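# Turn reversed plates end for end in their nests

## Task

Of the three plates, find any that sit back to front and rotate them a half turn so that each finishes in its original nest, lying flat within the locators, with well A1 in the corner labelled A1. Each plate must stay correct without the gripper holding it; finally release everything and move the gripper away.

## Robot and tools

Robot: one four-axis arm (SCARA style) with a parallel gripper that always stays level; it can only yaw, never tilt. Joints from base outward: lift (0.000 to 0.550 m, vertical), shoulder (-2.000 to 2.000 rad), elbow (-2.800 to 2.800 rad), wrist yaw (-12.566 to 12.566 rad), then the finger pads. Keep the elbow at least 0.4 rad away from 0, or the arm may fold and fault.

Frames: the scene frame has its origin on the table top under the arm's base, +z up, and +y to the left when facing along +x. The gripper frame has the fingers pointing along +x and closing along y. The commanded point, end_effector_position, sits midway between the rubber pads, 2 to 3 cm behind the fingertips. The printed position can be somewhat wrong, more so when reaching far.

Plate facts: on each labelled plate, A1 is at the labelled short end, in the corner opposite the labelled long side. To reverse a plate, place it on the raised nest RG, move the gripper round, and grasp it again from the other end before returning it to its own nest.

execute_actions: argument actions is a list holding zero or one item. Empty list: just report the state. An item {"rows": [...], "steps": n} runs n control steps (1 to 15, default 15, each 1/30 s); up to 15 rows, one per step, with the final row reused if rows run out. An item {"steps": n} with no rows is a pause of up to 300 steps counted from the previous result, so thinking time is included. Optional pictures (true/false) chooses whether images come back. A rejected call does nothing.

A row is five numbers, each between -1 and 1: dx, dy, dz, rz, opening. The first four are an offset, expressed in the gripper's own axes, from the gripper pose reported in the most recent result that showed it (before such a result exists in the scene, and for any second or later call inside one reply, from the pose at the moment the action begins). Every row in an action counts from that same reference, not from the row before. Scale: 1.0 equals 0.6 m for dx, dy, dz and 180 degrees for rz; rz turns from +x toward +y. An all-zero offset is not a pause: it pulls the arm back to the reference pose. Offsets start from the measured pose, so repeating a small push against something rigid does not drive further, but against something yielding it does. Opening is absolute, not an offset: +1 is fully open (0.140 m), -1 is closed yet still a 0.066 m gap. Full open to closed takes about 0.6 s or more.

Each step, the controller limits the commanded pose to 70 mm and 16 degrees from the measured pose; after an action ends the arm continues only to that clipped pose, so check the result and send the remainder.

move: target is a single row as above (same offset rule and scale); speed is path top speed in m/s, 0.002 to 0.5, default 0.25, with turning up to twice that in rad/s. The straight path lasts 0.5 to 10 s and is cut off at 10 s. It ignores obstacles, the arm may lag, drift or overshoot speed (especially nearly straightened), and rotation takes the short way. Opening is sent when the move begins. Its result adds a move: line telling how it ended (done, off_target, moving, held, fault), which limits applied (paced = pose clipped; held = a check blocked steps, after which motion can jump fast), and the remaining distance to target. Faster contact and aiming further beyond a surface both mean harder impacts.

wait: seconds, 0 to 10; the robot receives nothing new meanwhile (fingers already moving keep moving).

zoom_image: camera (cam_head_left, cam_head_right, cam_high, cam_low, cam_wrist) and region [x0, y0, x1, y1] in image pixels from the top-left, no larger than 504 by 504. Image sizes: head, high and low cameras 896x504; cam_wrist 616x616 fisheye.

finished_scene: scene is the number of the scene being ended; irreversible; the result reports success. Replying without any tool call also ends things.

Result lines: the state gives end_effector_position (m) and end_effector_quat_wxyz in the scene frame. Joint positions lists lift (m), shoulder, elbow, wrist yaw (rad), then pad gap (m). grip_measured is the finger opening on the command scale; readings may carry a constant error near 1 mm. To hold firmly, command about 0.04 below grip_measured; smaller margins grip more gently. Pads push at most about 18 N each, though a fast close can squeeze harder. "pose unreachable" means a clearance check altered or blocked the command; HELD marks steps where a row was not fully sent. "Hand target" shows where the controller is currently steering.

Things to avoid: knocking or placing anything off the table; dropping, slipping, slamming or shoving hard. If a joint's contact torque hits its load limit (lift 54 N, shoulder 8.1 N m, elbow 4.05 N m, wrist yaw 1.35 N m, carried weight included) the arm halts for 10 s and drops the rest of the call. Holding a load heats motors: MOTOR HOT appears from 85 °C and an OVER-TEMPERATURE FAULT brakes the arm at 100 °C. Held parts or loose items may be briefly tugged by outside disturbances. Before finishing, open the gripper and lift clear so the plates rest on their own.

Each tool is called after "Call:" by a JSON object that holds its "name" and its "arguments", one argument or row to a line.

## Session

Call:
{"name": "execute_actions", "arguments": {
  "actions": []
}}

Scene clock: 0.00 s of 12600.00 s.
end_effector_position=(+0.4295, +0.0129, +0.4309) grip_measured=+1.00 end_effector_quat_wxyz=(+0.953, +0.000, +0.000, -0.303)
Joint positions: [ 0.426 -0.433 -0.643  0.461  0.14 ]
Motor temperatures (°C, as the motors report them): [27 24 25 23]
Hand target: +0.429, +0.013, +0.431; +0.953, +0.000, +0.000, -0.303

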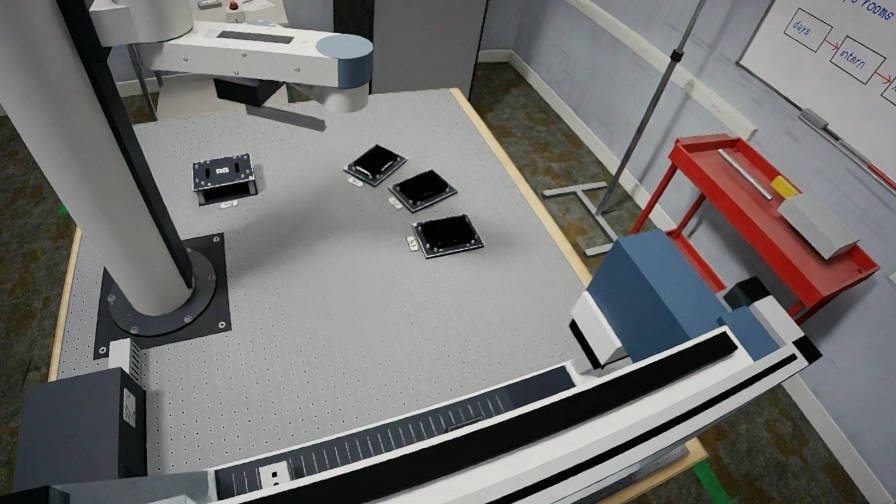

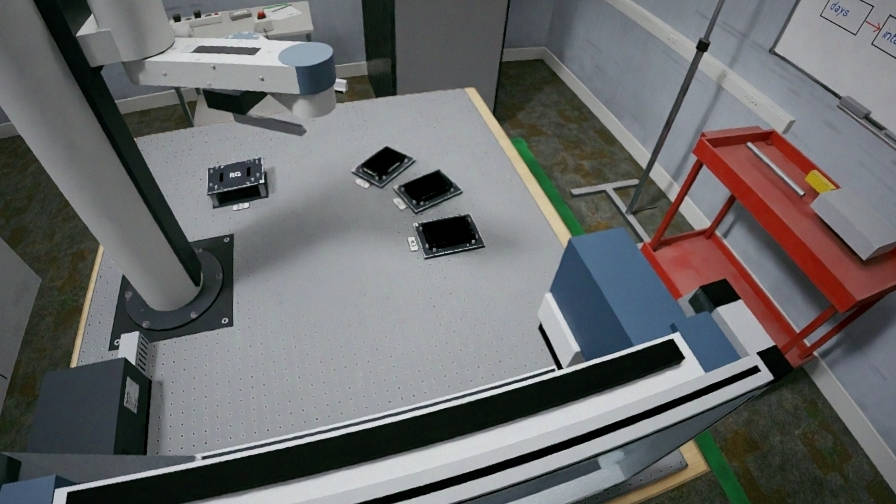

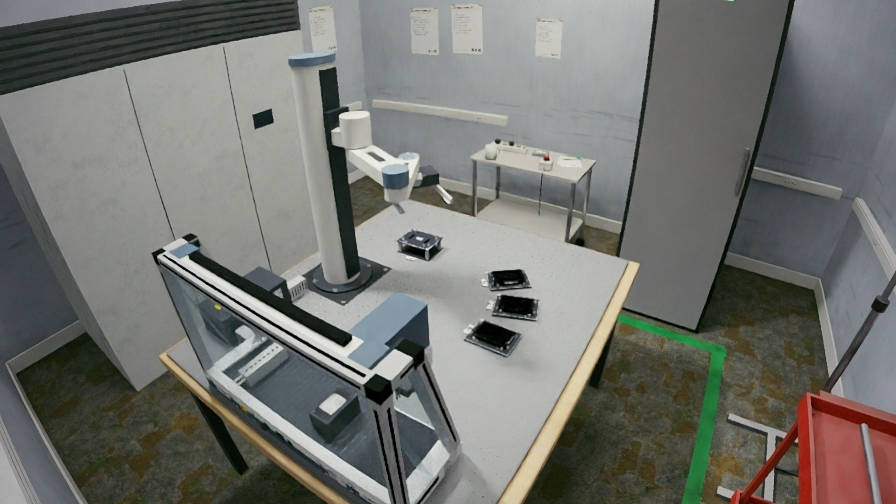

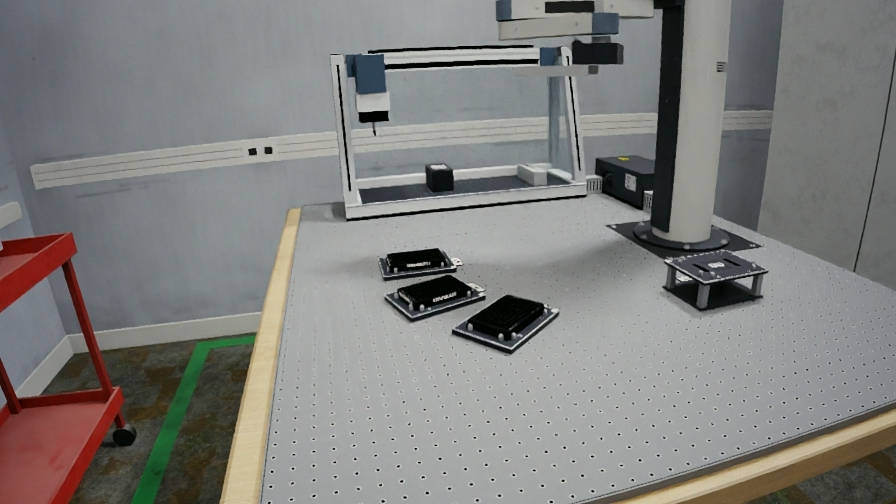

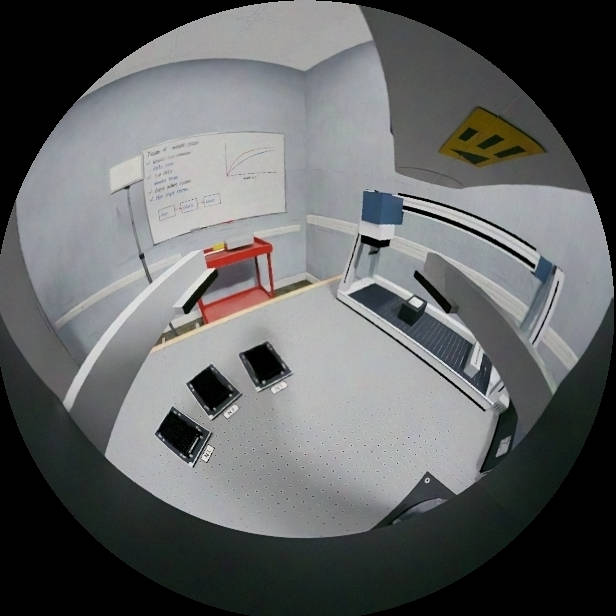

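Call:
{"name": "zoom_image", "arguments": {
  "camera": "cam_wrist",
  "region": [140, 330, 308, 480]
}}

Call:
{"name": "zoom_image", "arguments": {
  "camera": "cam_head_left",
  "region": [330, 130, 500, 270]
}}

Call:
{"name": "zoom_image", "arguments": {
  "camera": "cam_low",
  "region": [365, 230, 575, 365]
}}

Region (140, 330, 308, 480) of cam_wrist's 616x616 image, scaled by 3.000, with more detail than that image has; it fills the top 450 rows of this view, and the rest is white.

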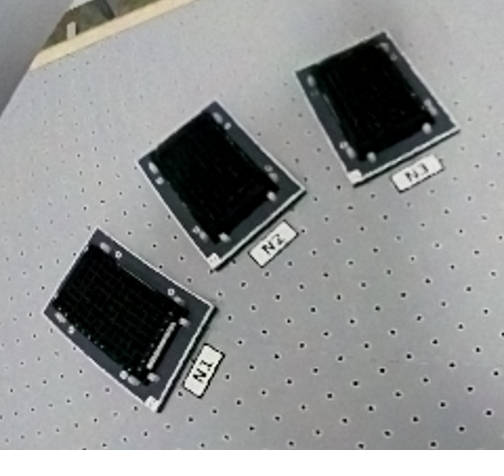

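Region (330, 130, 500, 270) of cam_head_left's 896x504 image, scaled by 2.965, with more detail than that image has; it fills the top 415 rows of this view, and the rest is white.

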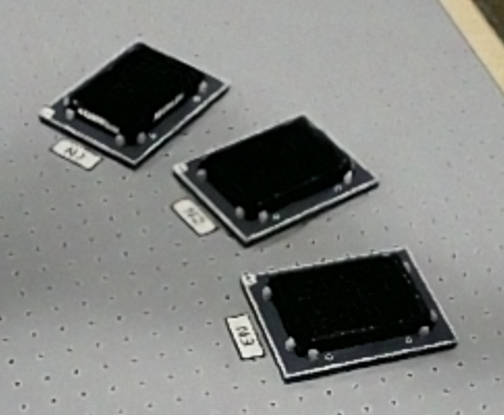

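Region (365, 230, 575, 365) of cam_low's 896x504 image, scaled by 2.400, with more detail than that image has; it fills the top 324 rows of this view, and the rest is white.

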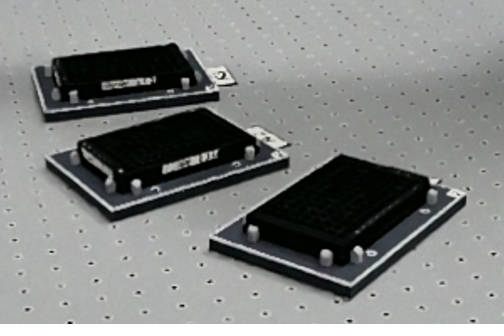

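Call:
{"name": "move", "arguments": {
  "target": [0.2177, 0.4762, -0.6117, 0.2936, 0],
  "speed": 0.4
}}

Call:
{"name": "zoom_image", "arguments": {
  "camera": "cam_wrist",
  "region": [190, 260, 450, 480]
}}

Scene clock: 15.40 s of 12600.00 s.
end_effector_position=(+0.7010, +0.1710, +0.0638) grip_measured=+0.00 end_effector_quat_wxyz=(+0.988, +0.000, +0.000, +0.153)
Joint positions: [ 0.059 -0.279 -1.832  2.418  0.103]
Motor temperatures (°C, as the motors report them): [27 24 25 23]
Hand target: +0.701, +0.171, +0.064; +0.988, +0.000, +0.000, +0.153
Off the commanded pose: 0.000 m, 0 deg.
After step 90, 10.60 s passed at rest.
move: done; limits=paced

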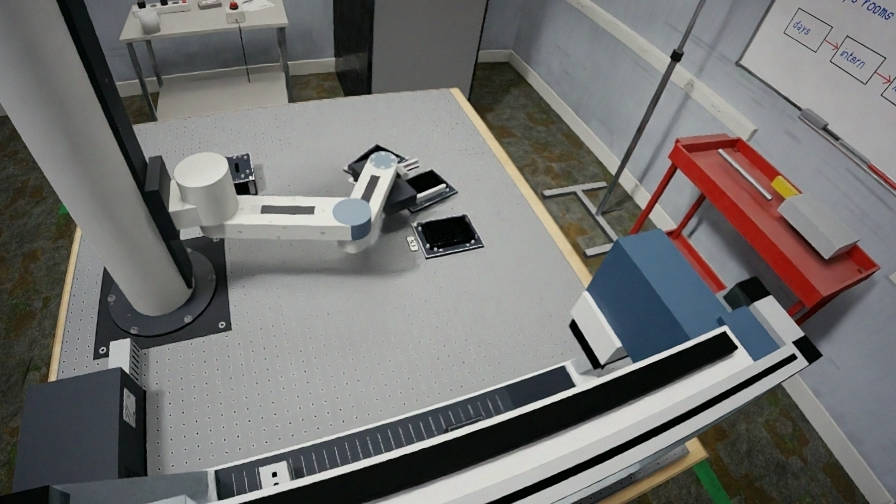

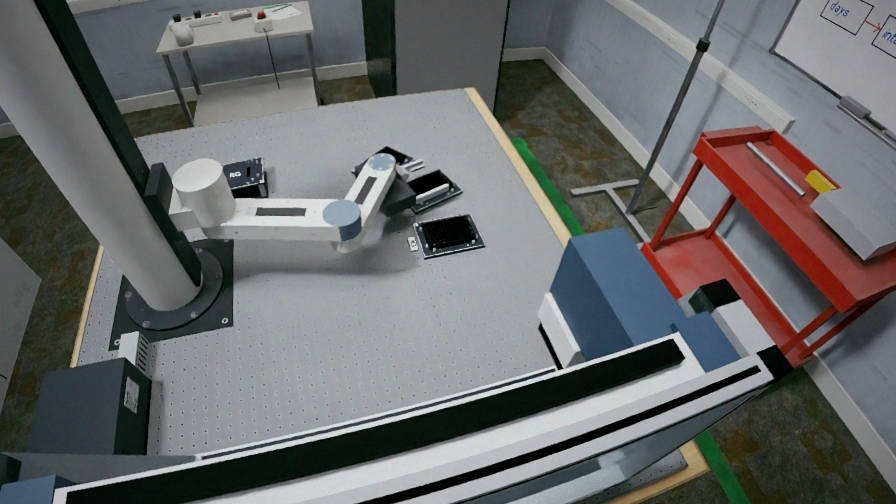

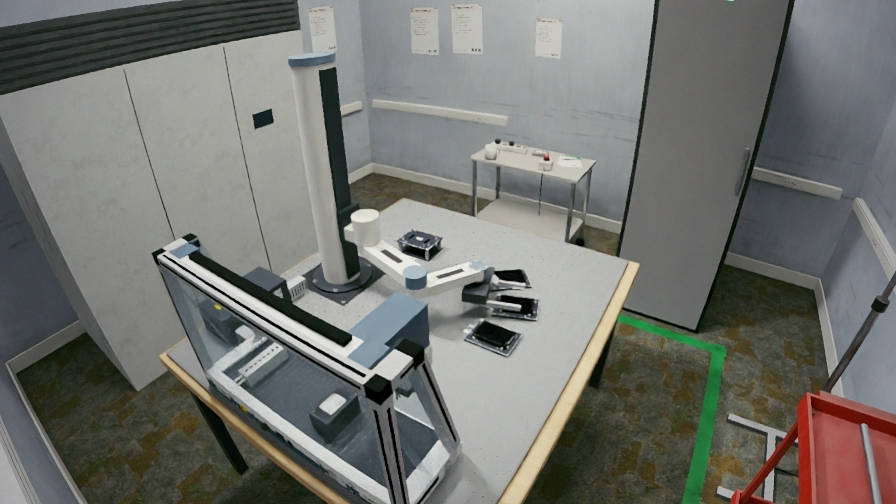

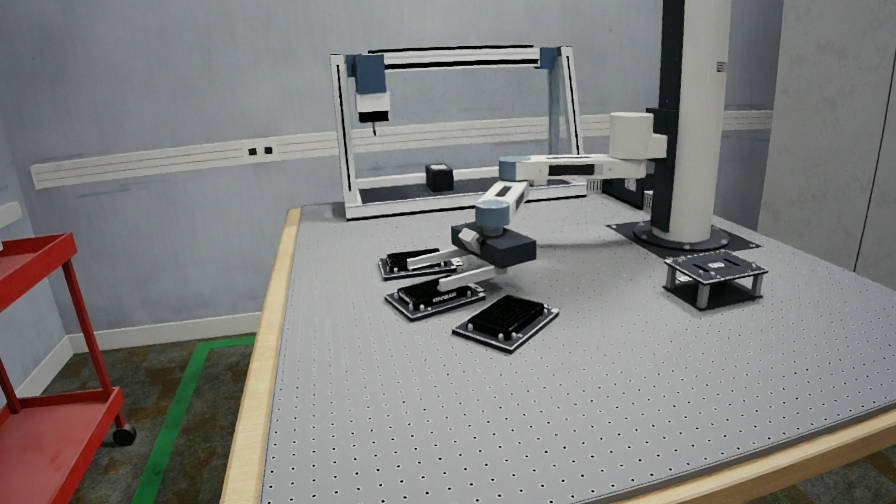

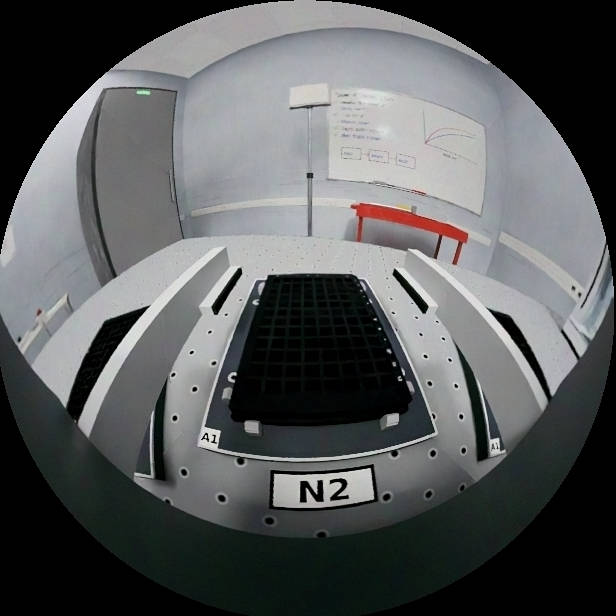

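Region (190, 260, 450, 480) of cam_wrist's 616x616 image, scaled by 1.938, with more detail than that image has; it fills the top 426 rows of this view, and the rest is white.

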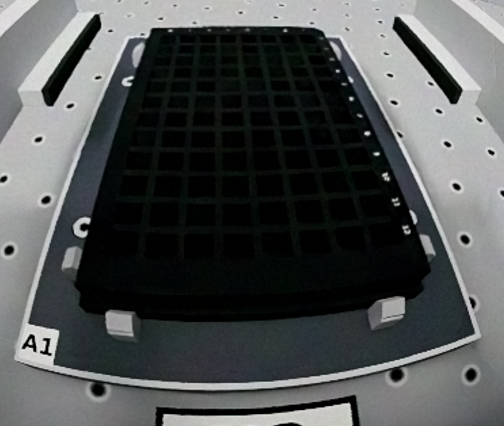

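Call:
{"name": "move", "arguments": {
  "target": [0.0033, 0.0032, -0.049, 0.002, -0.1],
  "speed": 0.07
}}

Call:
{"name": "execute_actions", "arguments": {
  "actions": [
    {"rows":[[0,0,0,0,-0.45],[0,0,0,0,-0.45],[0,0,0,0,-0.45],[0,0,0,0,-0.45],[0,0,0,0,-0.47],[0,0,0,0,-0.49],[0,0,0,0,-0.51],[0,0,0,0,-0.53],[0,0,0,0,-0.55],[0,0,0,0,-0.57],[0,0,0,0,-0.59],[0,0,0,0,-0.6]]}
  ],
  "pictures": false
}}

Call:
{"name": "zoom_image", "arguments": {
  "camera": "cam_wrist",
  "region": [150, 230, 490, 480]
}}

Scene clock: 26.03 s of 12600.00 s.
end_effector_position=(+0.7023, +0.1733, +0.0344) grip_measured=-0.10 end_effector_quat_wxyz=(+0.988, +0.000, +0.000, +0.156)
Joint positions: [ 0.029 -0.271 -1.844  2.429  0.099]
Motor temperatures (°C, as the motors report them): [27 24 25 23]
Hand target: +0.702, +0.173, +0.034; +0.988, +0.000, +0.000, +0.156
Off the commanded pose: 0.000 m, 0 deg.
After step 90, 6.90 s passed at rest.
move: done

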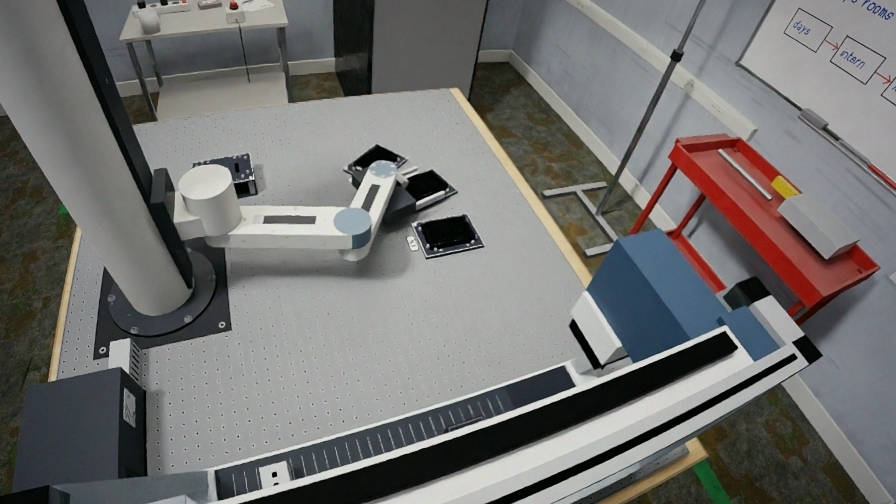

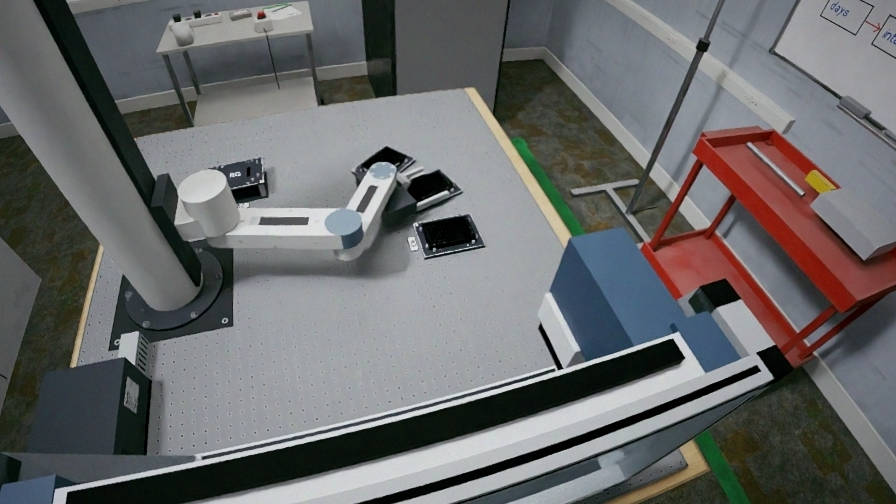

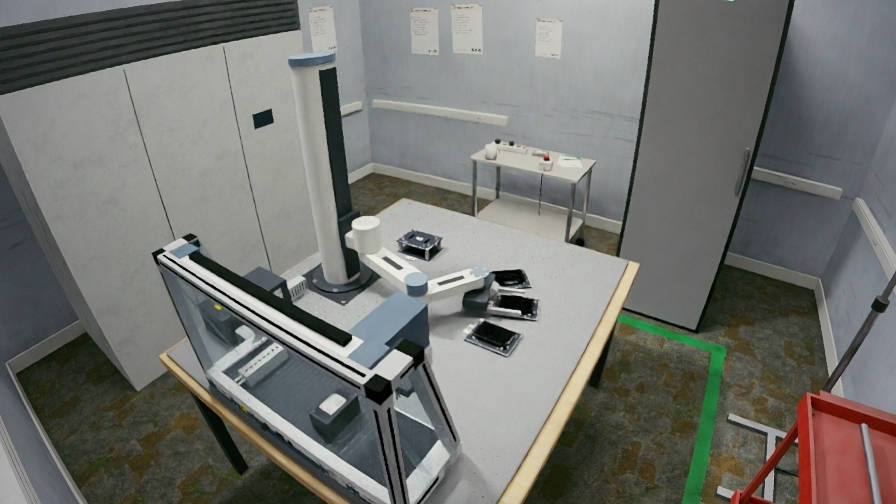

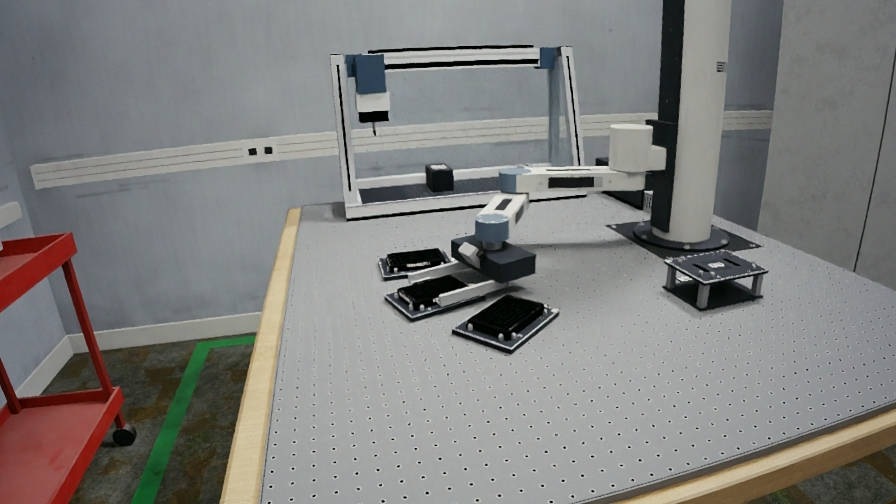

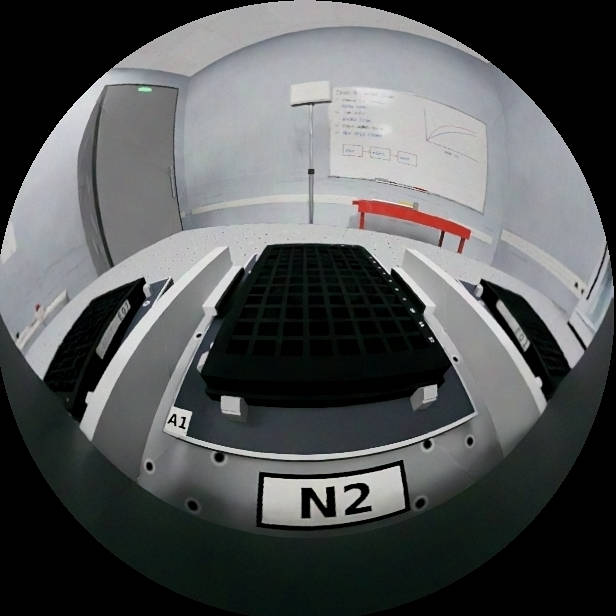

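Scene clock: 26.53 s of 12600.00 s.
end_effector_position=(+0.7023, +0.1733, +0.0344) grip_measured=-0.57 end_effector_quat_wxyz=(+0.988, +0.000, +0.000, +0.156)
Joint positions: [ 0.029 -0.271 -1.844  2.429  0.082]
Motor temperatures (°C, as the motors report them): [27 24 25 23]
Hand target: +0.702, +0.173, +0.034; +0.988, +0.000, +0.000, +0.156
Off the commanded pose: 0.000 m, 0 deg.
Steps of this call (steps 1 to 15: all 15 steps of this action). Readings (end_effector_position):
1: (+0.7023, +0.1733, +0.0344)
2: (+0.7023, +0.1733, +0.0344)
4: (+0.7023, +0.1733, +0.0344)
8: (+0.7023, +0.1733, +0.0344)
15: the state above

Region (150, 230, 490, 480) of cam_wrist's 616x616 image, scaled by 1.482, with more detail than that image has; it fills the top 371 rows of this view, and the rest is white.

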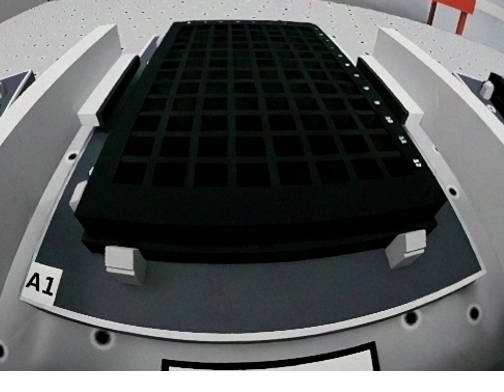

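Call:
{"name": "execute_actions", "arguments": {
  "actions": [
    {"rows":[[0,0,0,0,-0.615],[0,0,0.002,0,-0.615],[0,0,0.004,0,-0.615],[0,0,0.007,0,-0.615],[0,0,0.01,0,-0.615],[0,0,0.013,0,-0.615],[0,0,0.017,0,-0.615],[0,0,0.022,0,-0.615],[0,0,0.028,0,-0.615],[0,0,0.035,0,-0.615],[0,0,0.043,0,-0.615],[0,0,0.05,0,-0.615]]}
  ]
}}

Call:
{"name": "zoom_image", "arguments": {
  "camera": "cam_wrist",
  "region": [190, 380, 450, 480]
}}

Call:
{"name": "move", "arguments": {
  "target": [-0.7552, 0.5198, 0.16, 0.9, -0.615],
  "speed": 0.5
}}

Call:
{"name": "zoom_image", "arguments": {
  "camera": "cam_wrist",
  "region": [190, 380, 450, 530]
}}

Scene clock: 34.57 s of 12600.00 s.
end_effector_position=(+0.7023, +0.1733, +0.0646) grip_measured=-0.57 end_effector_quat_wxyz=(+0.988, +0.000, +0.000, +0.156)
Joint positions: [ 0.06  -0.271 -1.844  2.429  0.082]
Motor temperatures (°C, as the motors report them): [27 24 25 23]
Hand target: +0.702, +0.173, +0.064; +0.988, +0.000, +0.000, +0.156
Off the commanded pose: 0.000 m, 0 deg.
Steps of this call (steps 1 to 90: nothing new was sent; then 4.53 s passed at rest; steps 91 to 105: all 15 steps of this action). Readings (end_effector_position):
91: (+0.7023, +0.1733, +0.0344)
92: (+0.7023, +0.1733, +0.0344)
94: (+0.7023, +0.1733, +0.0365)
98: (+0.7023, +0.1733, +0.0435)
105: the state above

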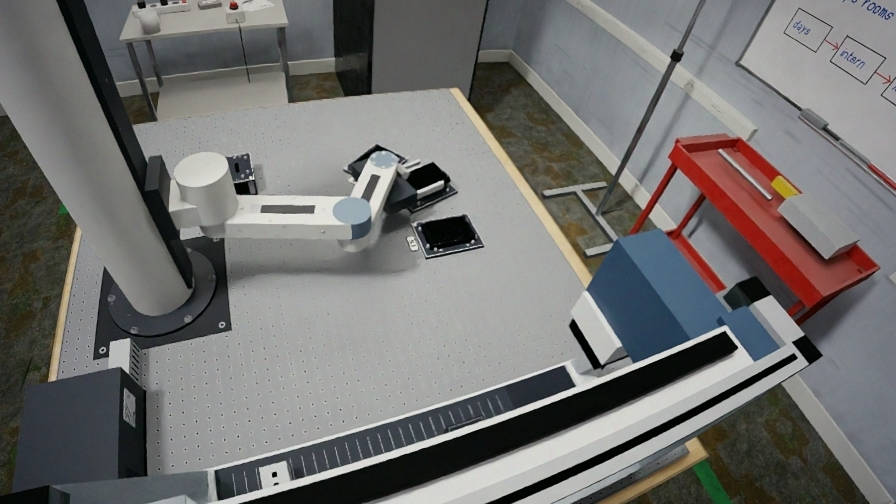

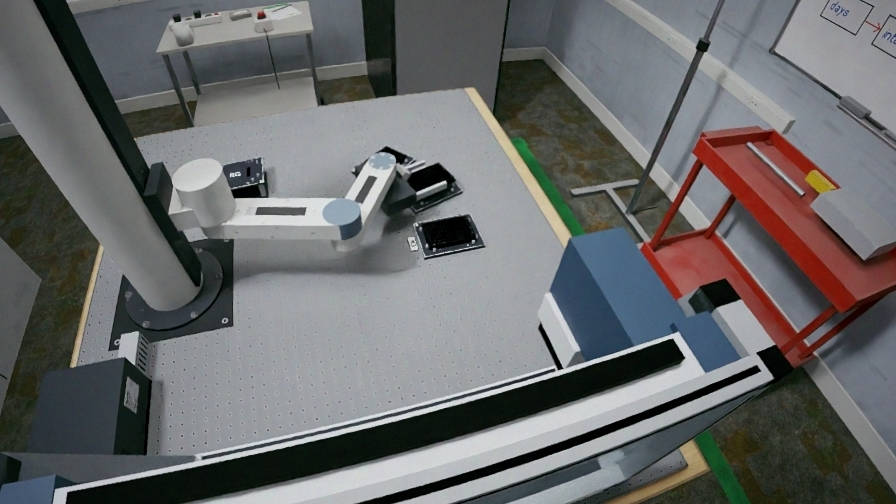

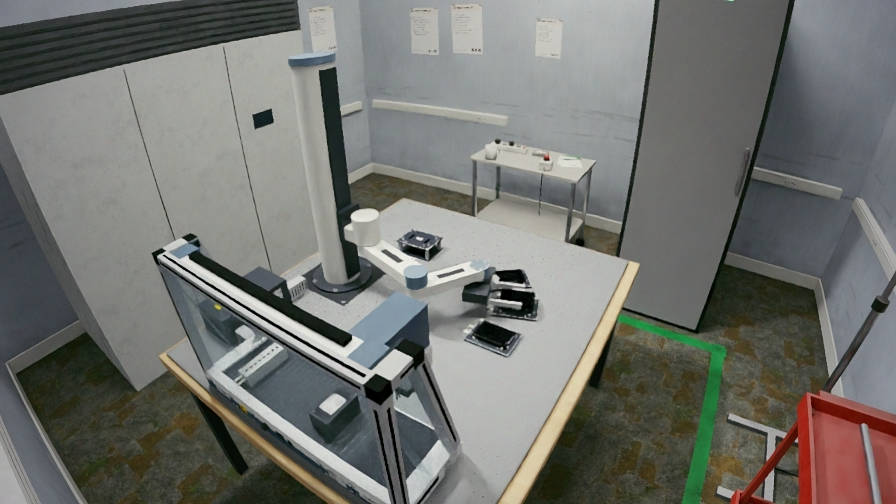

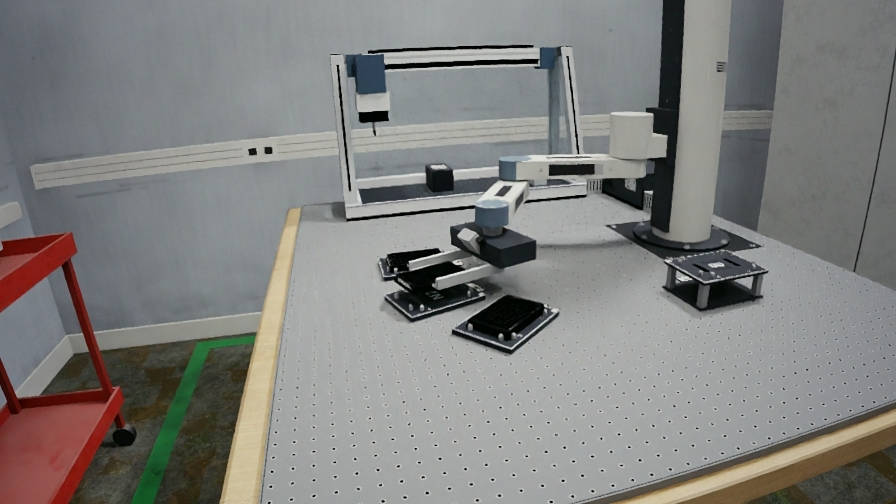

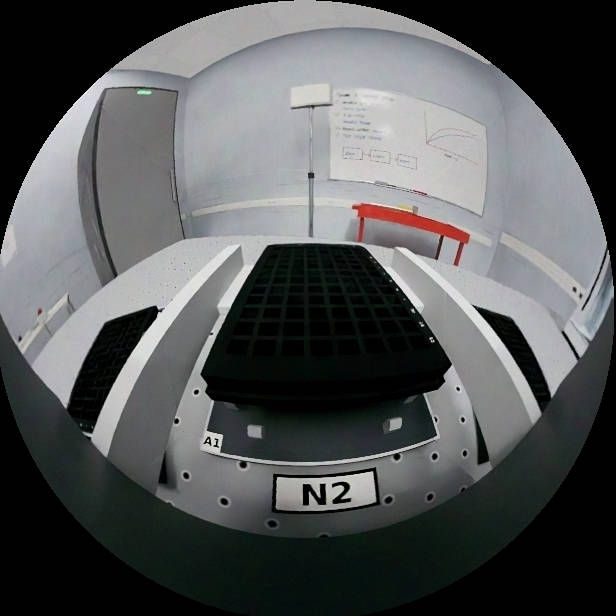

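Region (190, 380, 450, 480) of cam_wrist's 616x616 image, scaled by 1.938, with more detail than that image has; it fills the top 194 rows of this view, and the rest is white.

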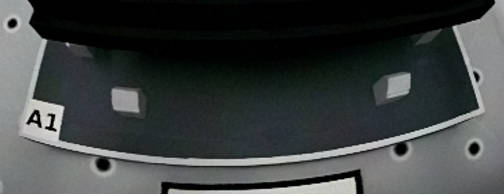

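Scene clock: 38.10 s of 12600.00 s.
end_effector_position=(+0.1750, +0.3303, +0.1604) grip_measured=-0.57 end_effector_quat_wxyz=(+0.000, +0.000, +0.000, +1.000)
Joint positions: [ 0.155  0.438 -1.516  4.219  0.082]
Motor temperatures (°C, as the motors report them): [27 24 25 23]
Hand target: +0.175, +0.330, +0.160; +0.001, +0.000, +0.000, +1.000
Off the commanded pose: 0.000 m, 0 deg.
move: done

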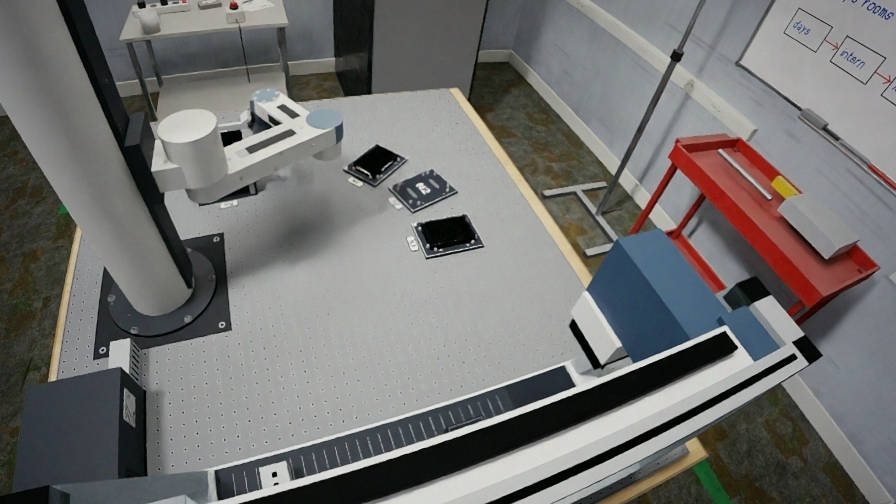

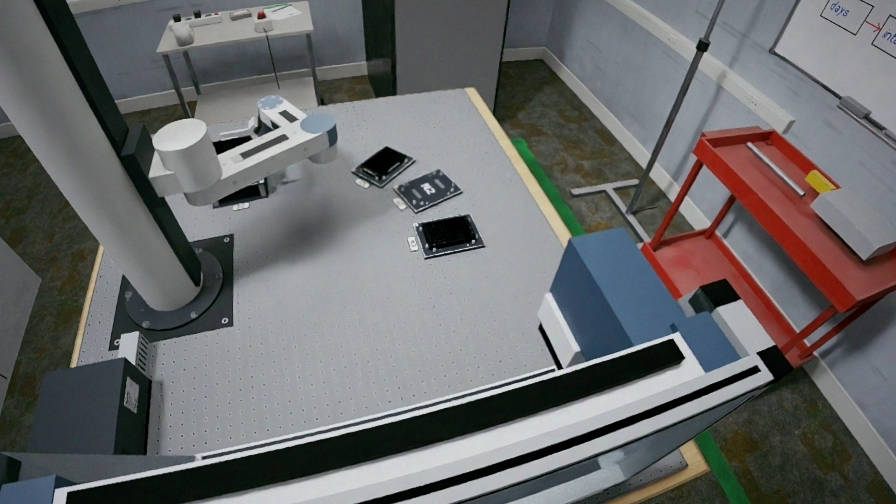

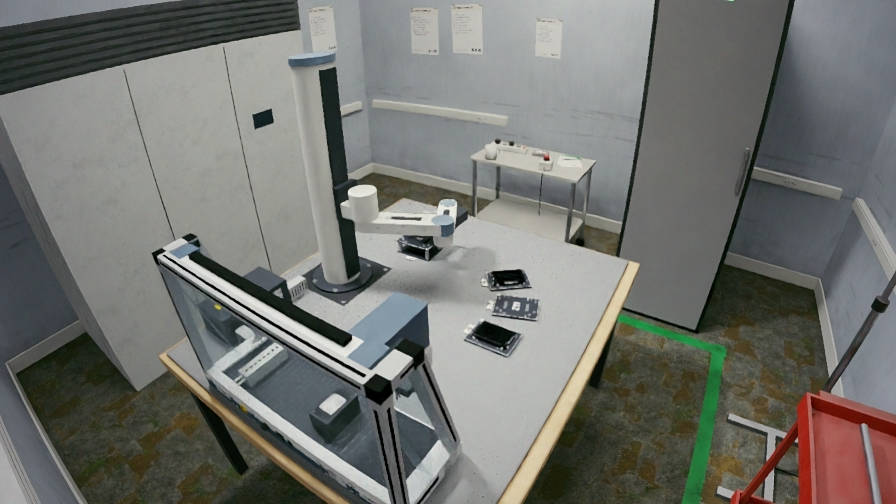

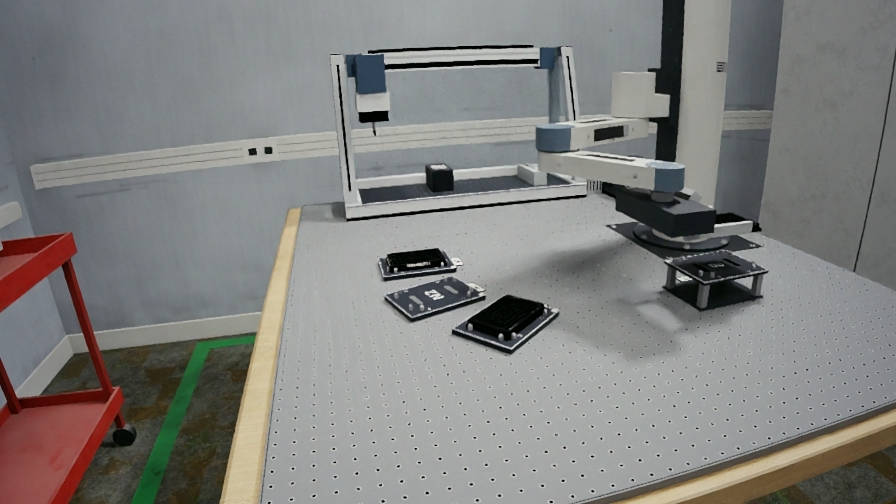

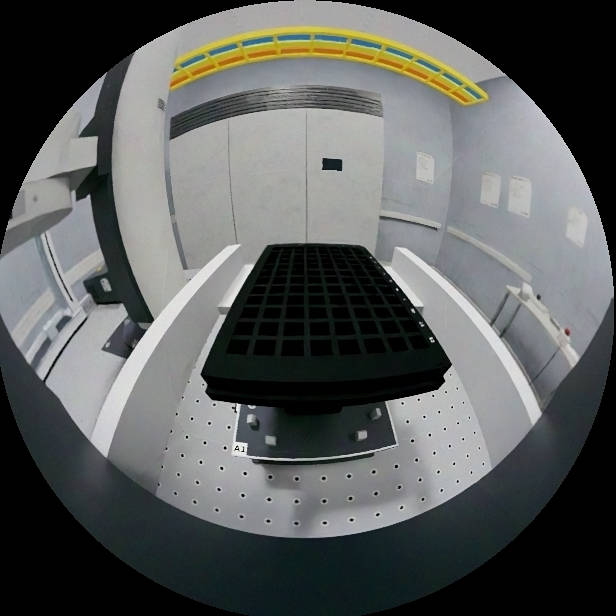

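Region (190, 380, 450, 530) of cam_wrist's 616x616 image, scaled by 1.938, with more detail than that image has; it fills the top 291 rows of this view, and the rest is white.

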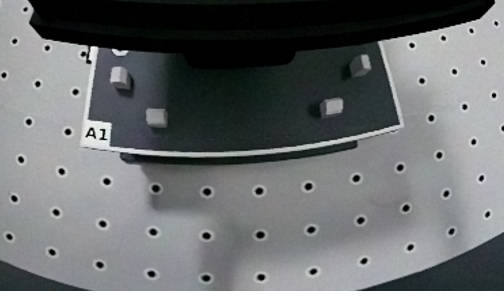

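Call:
{"name": "move", "arguments": {
  "target": [0.0103, 0.0075, -0.08, 0.0095, -0.615],
  "speed": 0.12
}}

Call:
{"name": "zoom_image", "arguments": {
  "camera": "cam_wrist",
  "region": [190, 380, 450, 480]
}}

Scene clock: 43.63 s of 12600.00 s.
end_effector_position=(+0.1688, +0.3258, +0.1123) grip_measured=-0.57 end_effector_quat_wxyz=(-0.014, +0.000, +0.000, +1.000)
Joint positions: [ 0.107  0.448 -1.502  4.224  0.082]
Motor temperatures (°C, as the motors report them): [27 24 25 23]
Hand target: +0.169, +0.326, +0.112; -0.014, +0.000, +0.000, +1.000
Off the commanded pose: 0.000 m, 0 deg.
After step 90, 1.80 s passed at rest.
move: done

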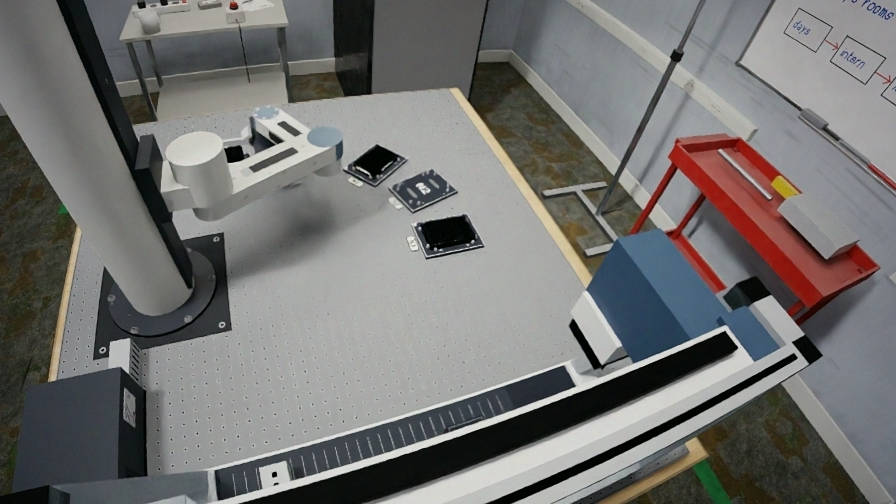

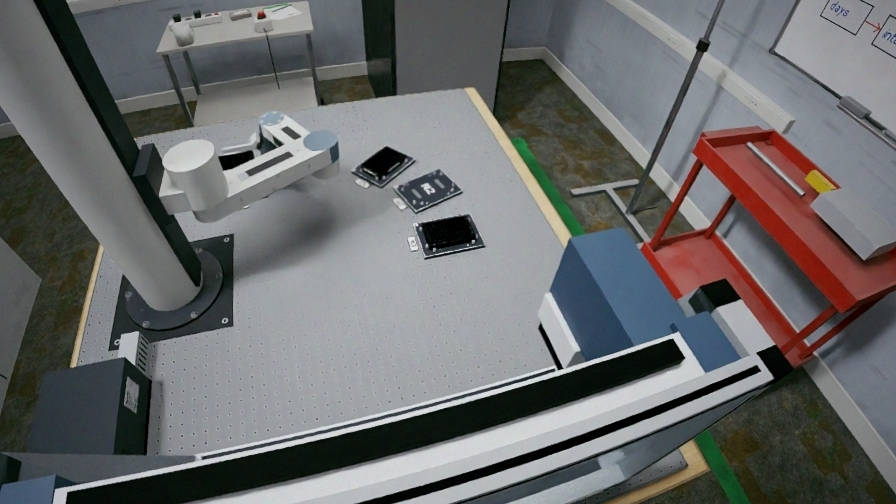

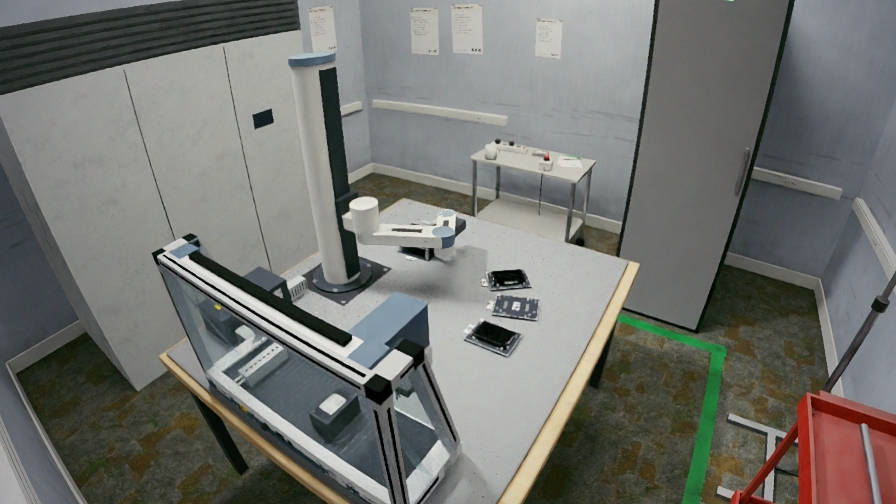

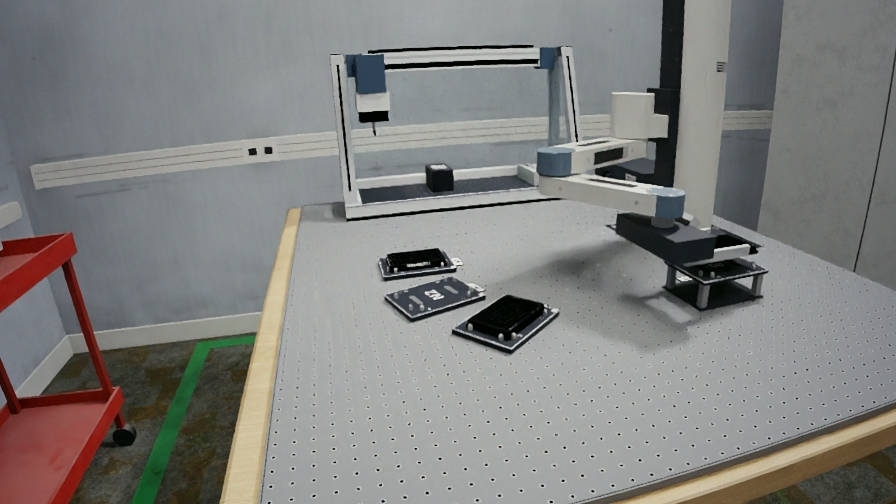

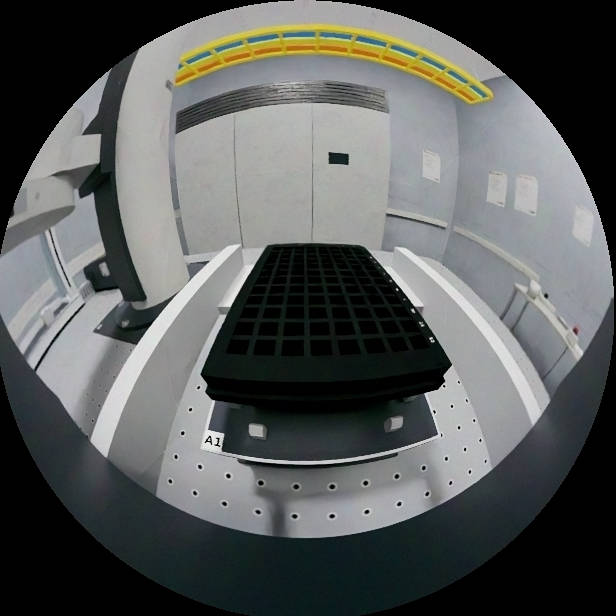

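Region (190, 380, 450, 480) of cam_wrist's 616x616 image, scaled by 1.938, with more detail than that image has; it fills the top 194 rows of this view, and the rest is white.

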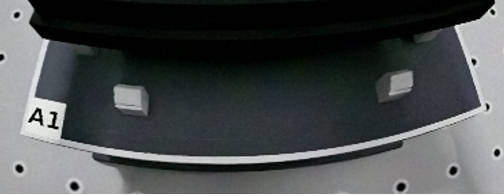

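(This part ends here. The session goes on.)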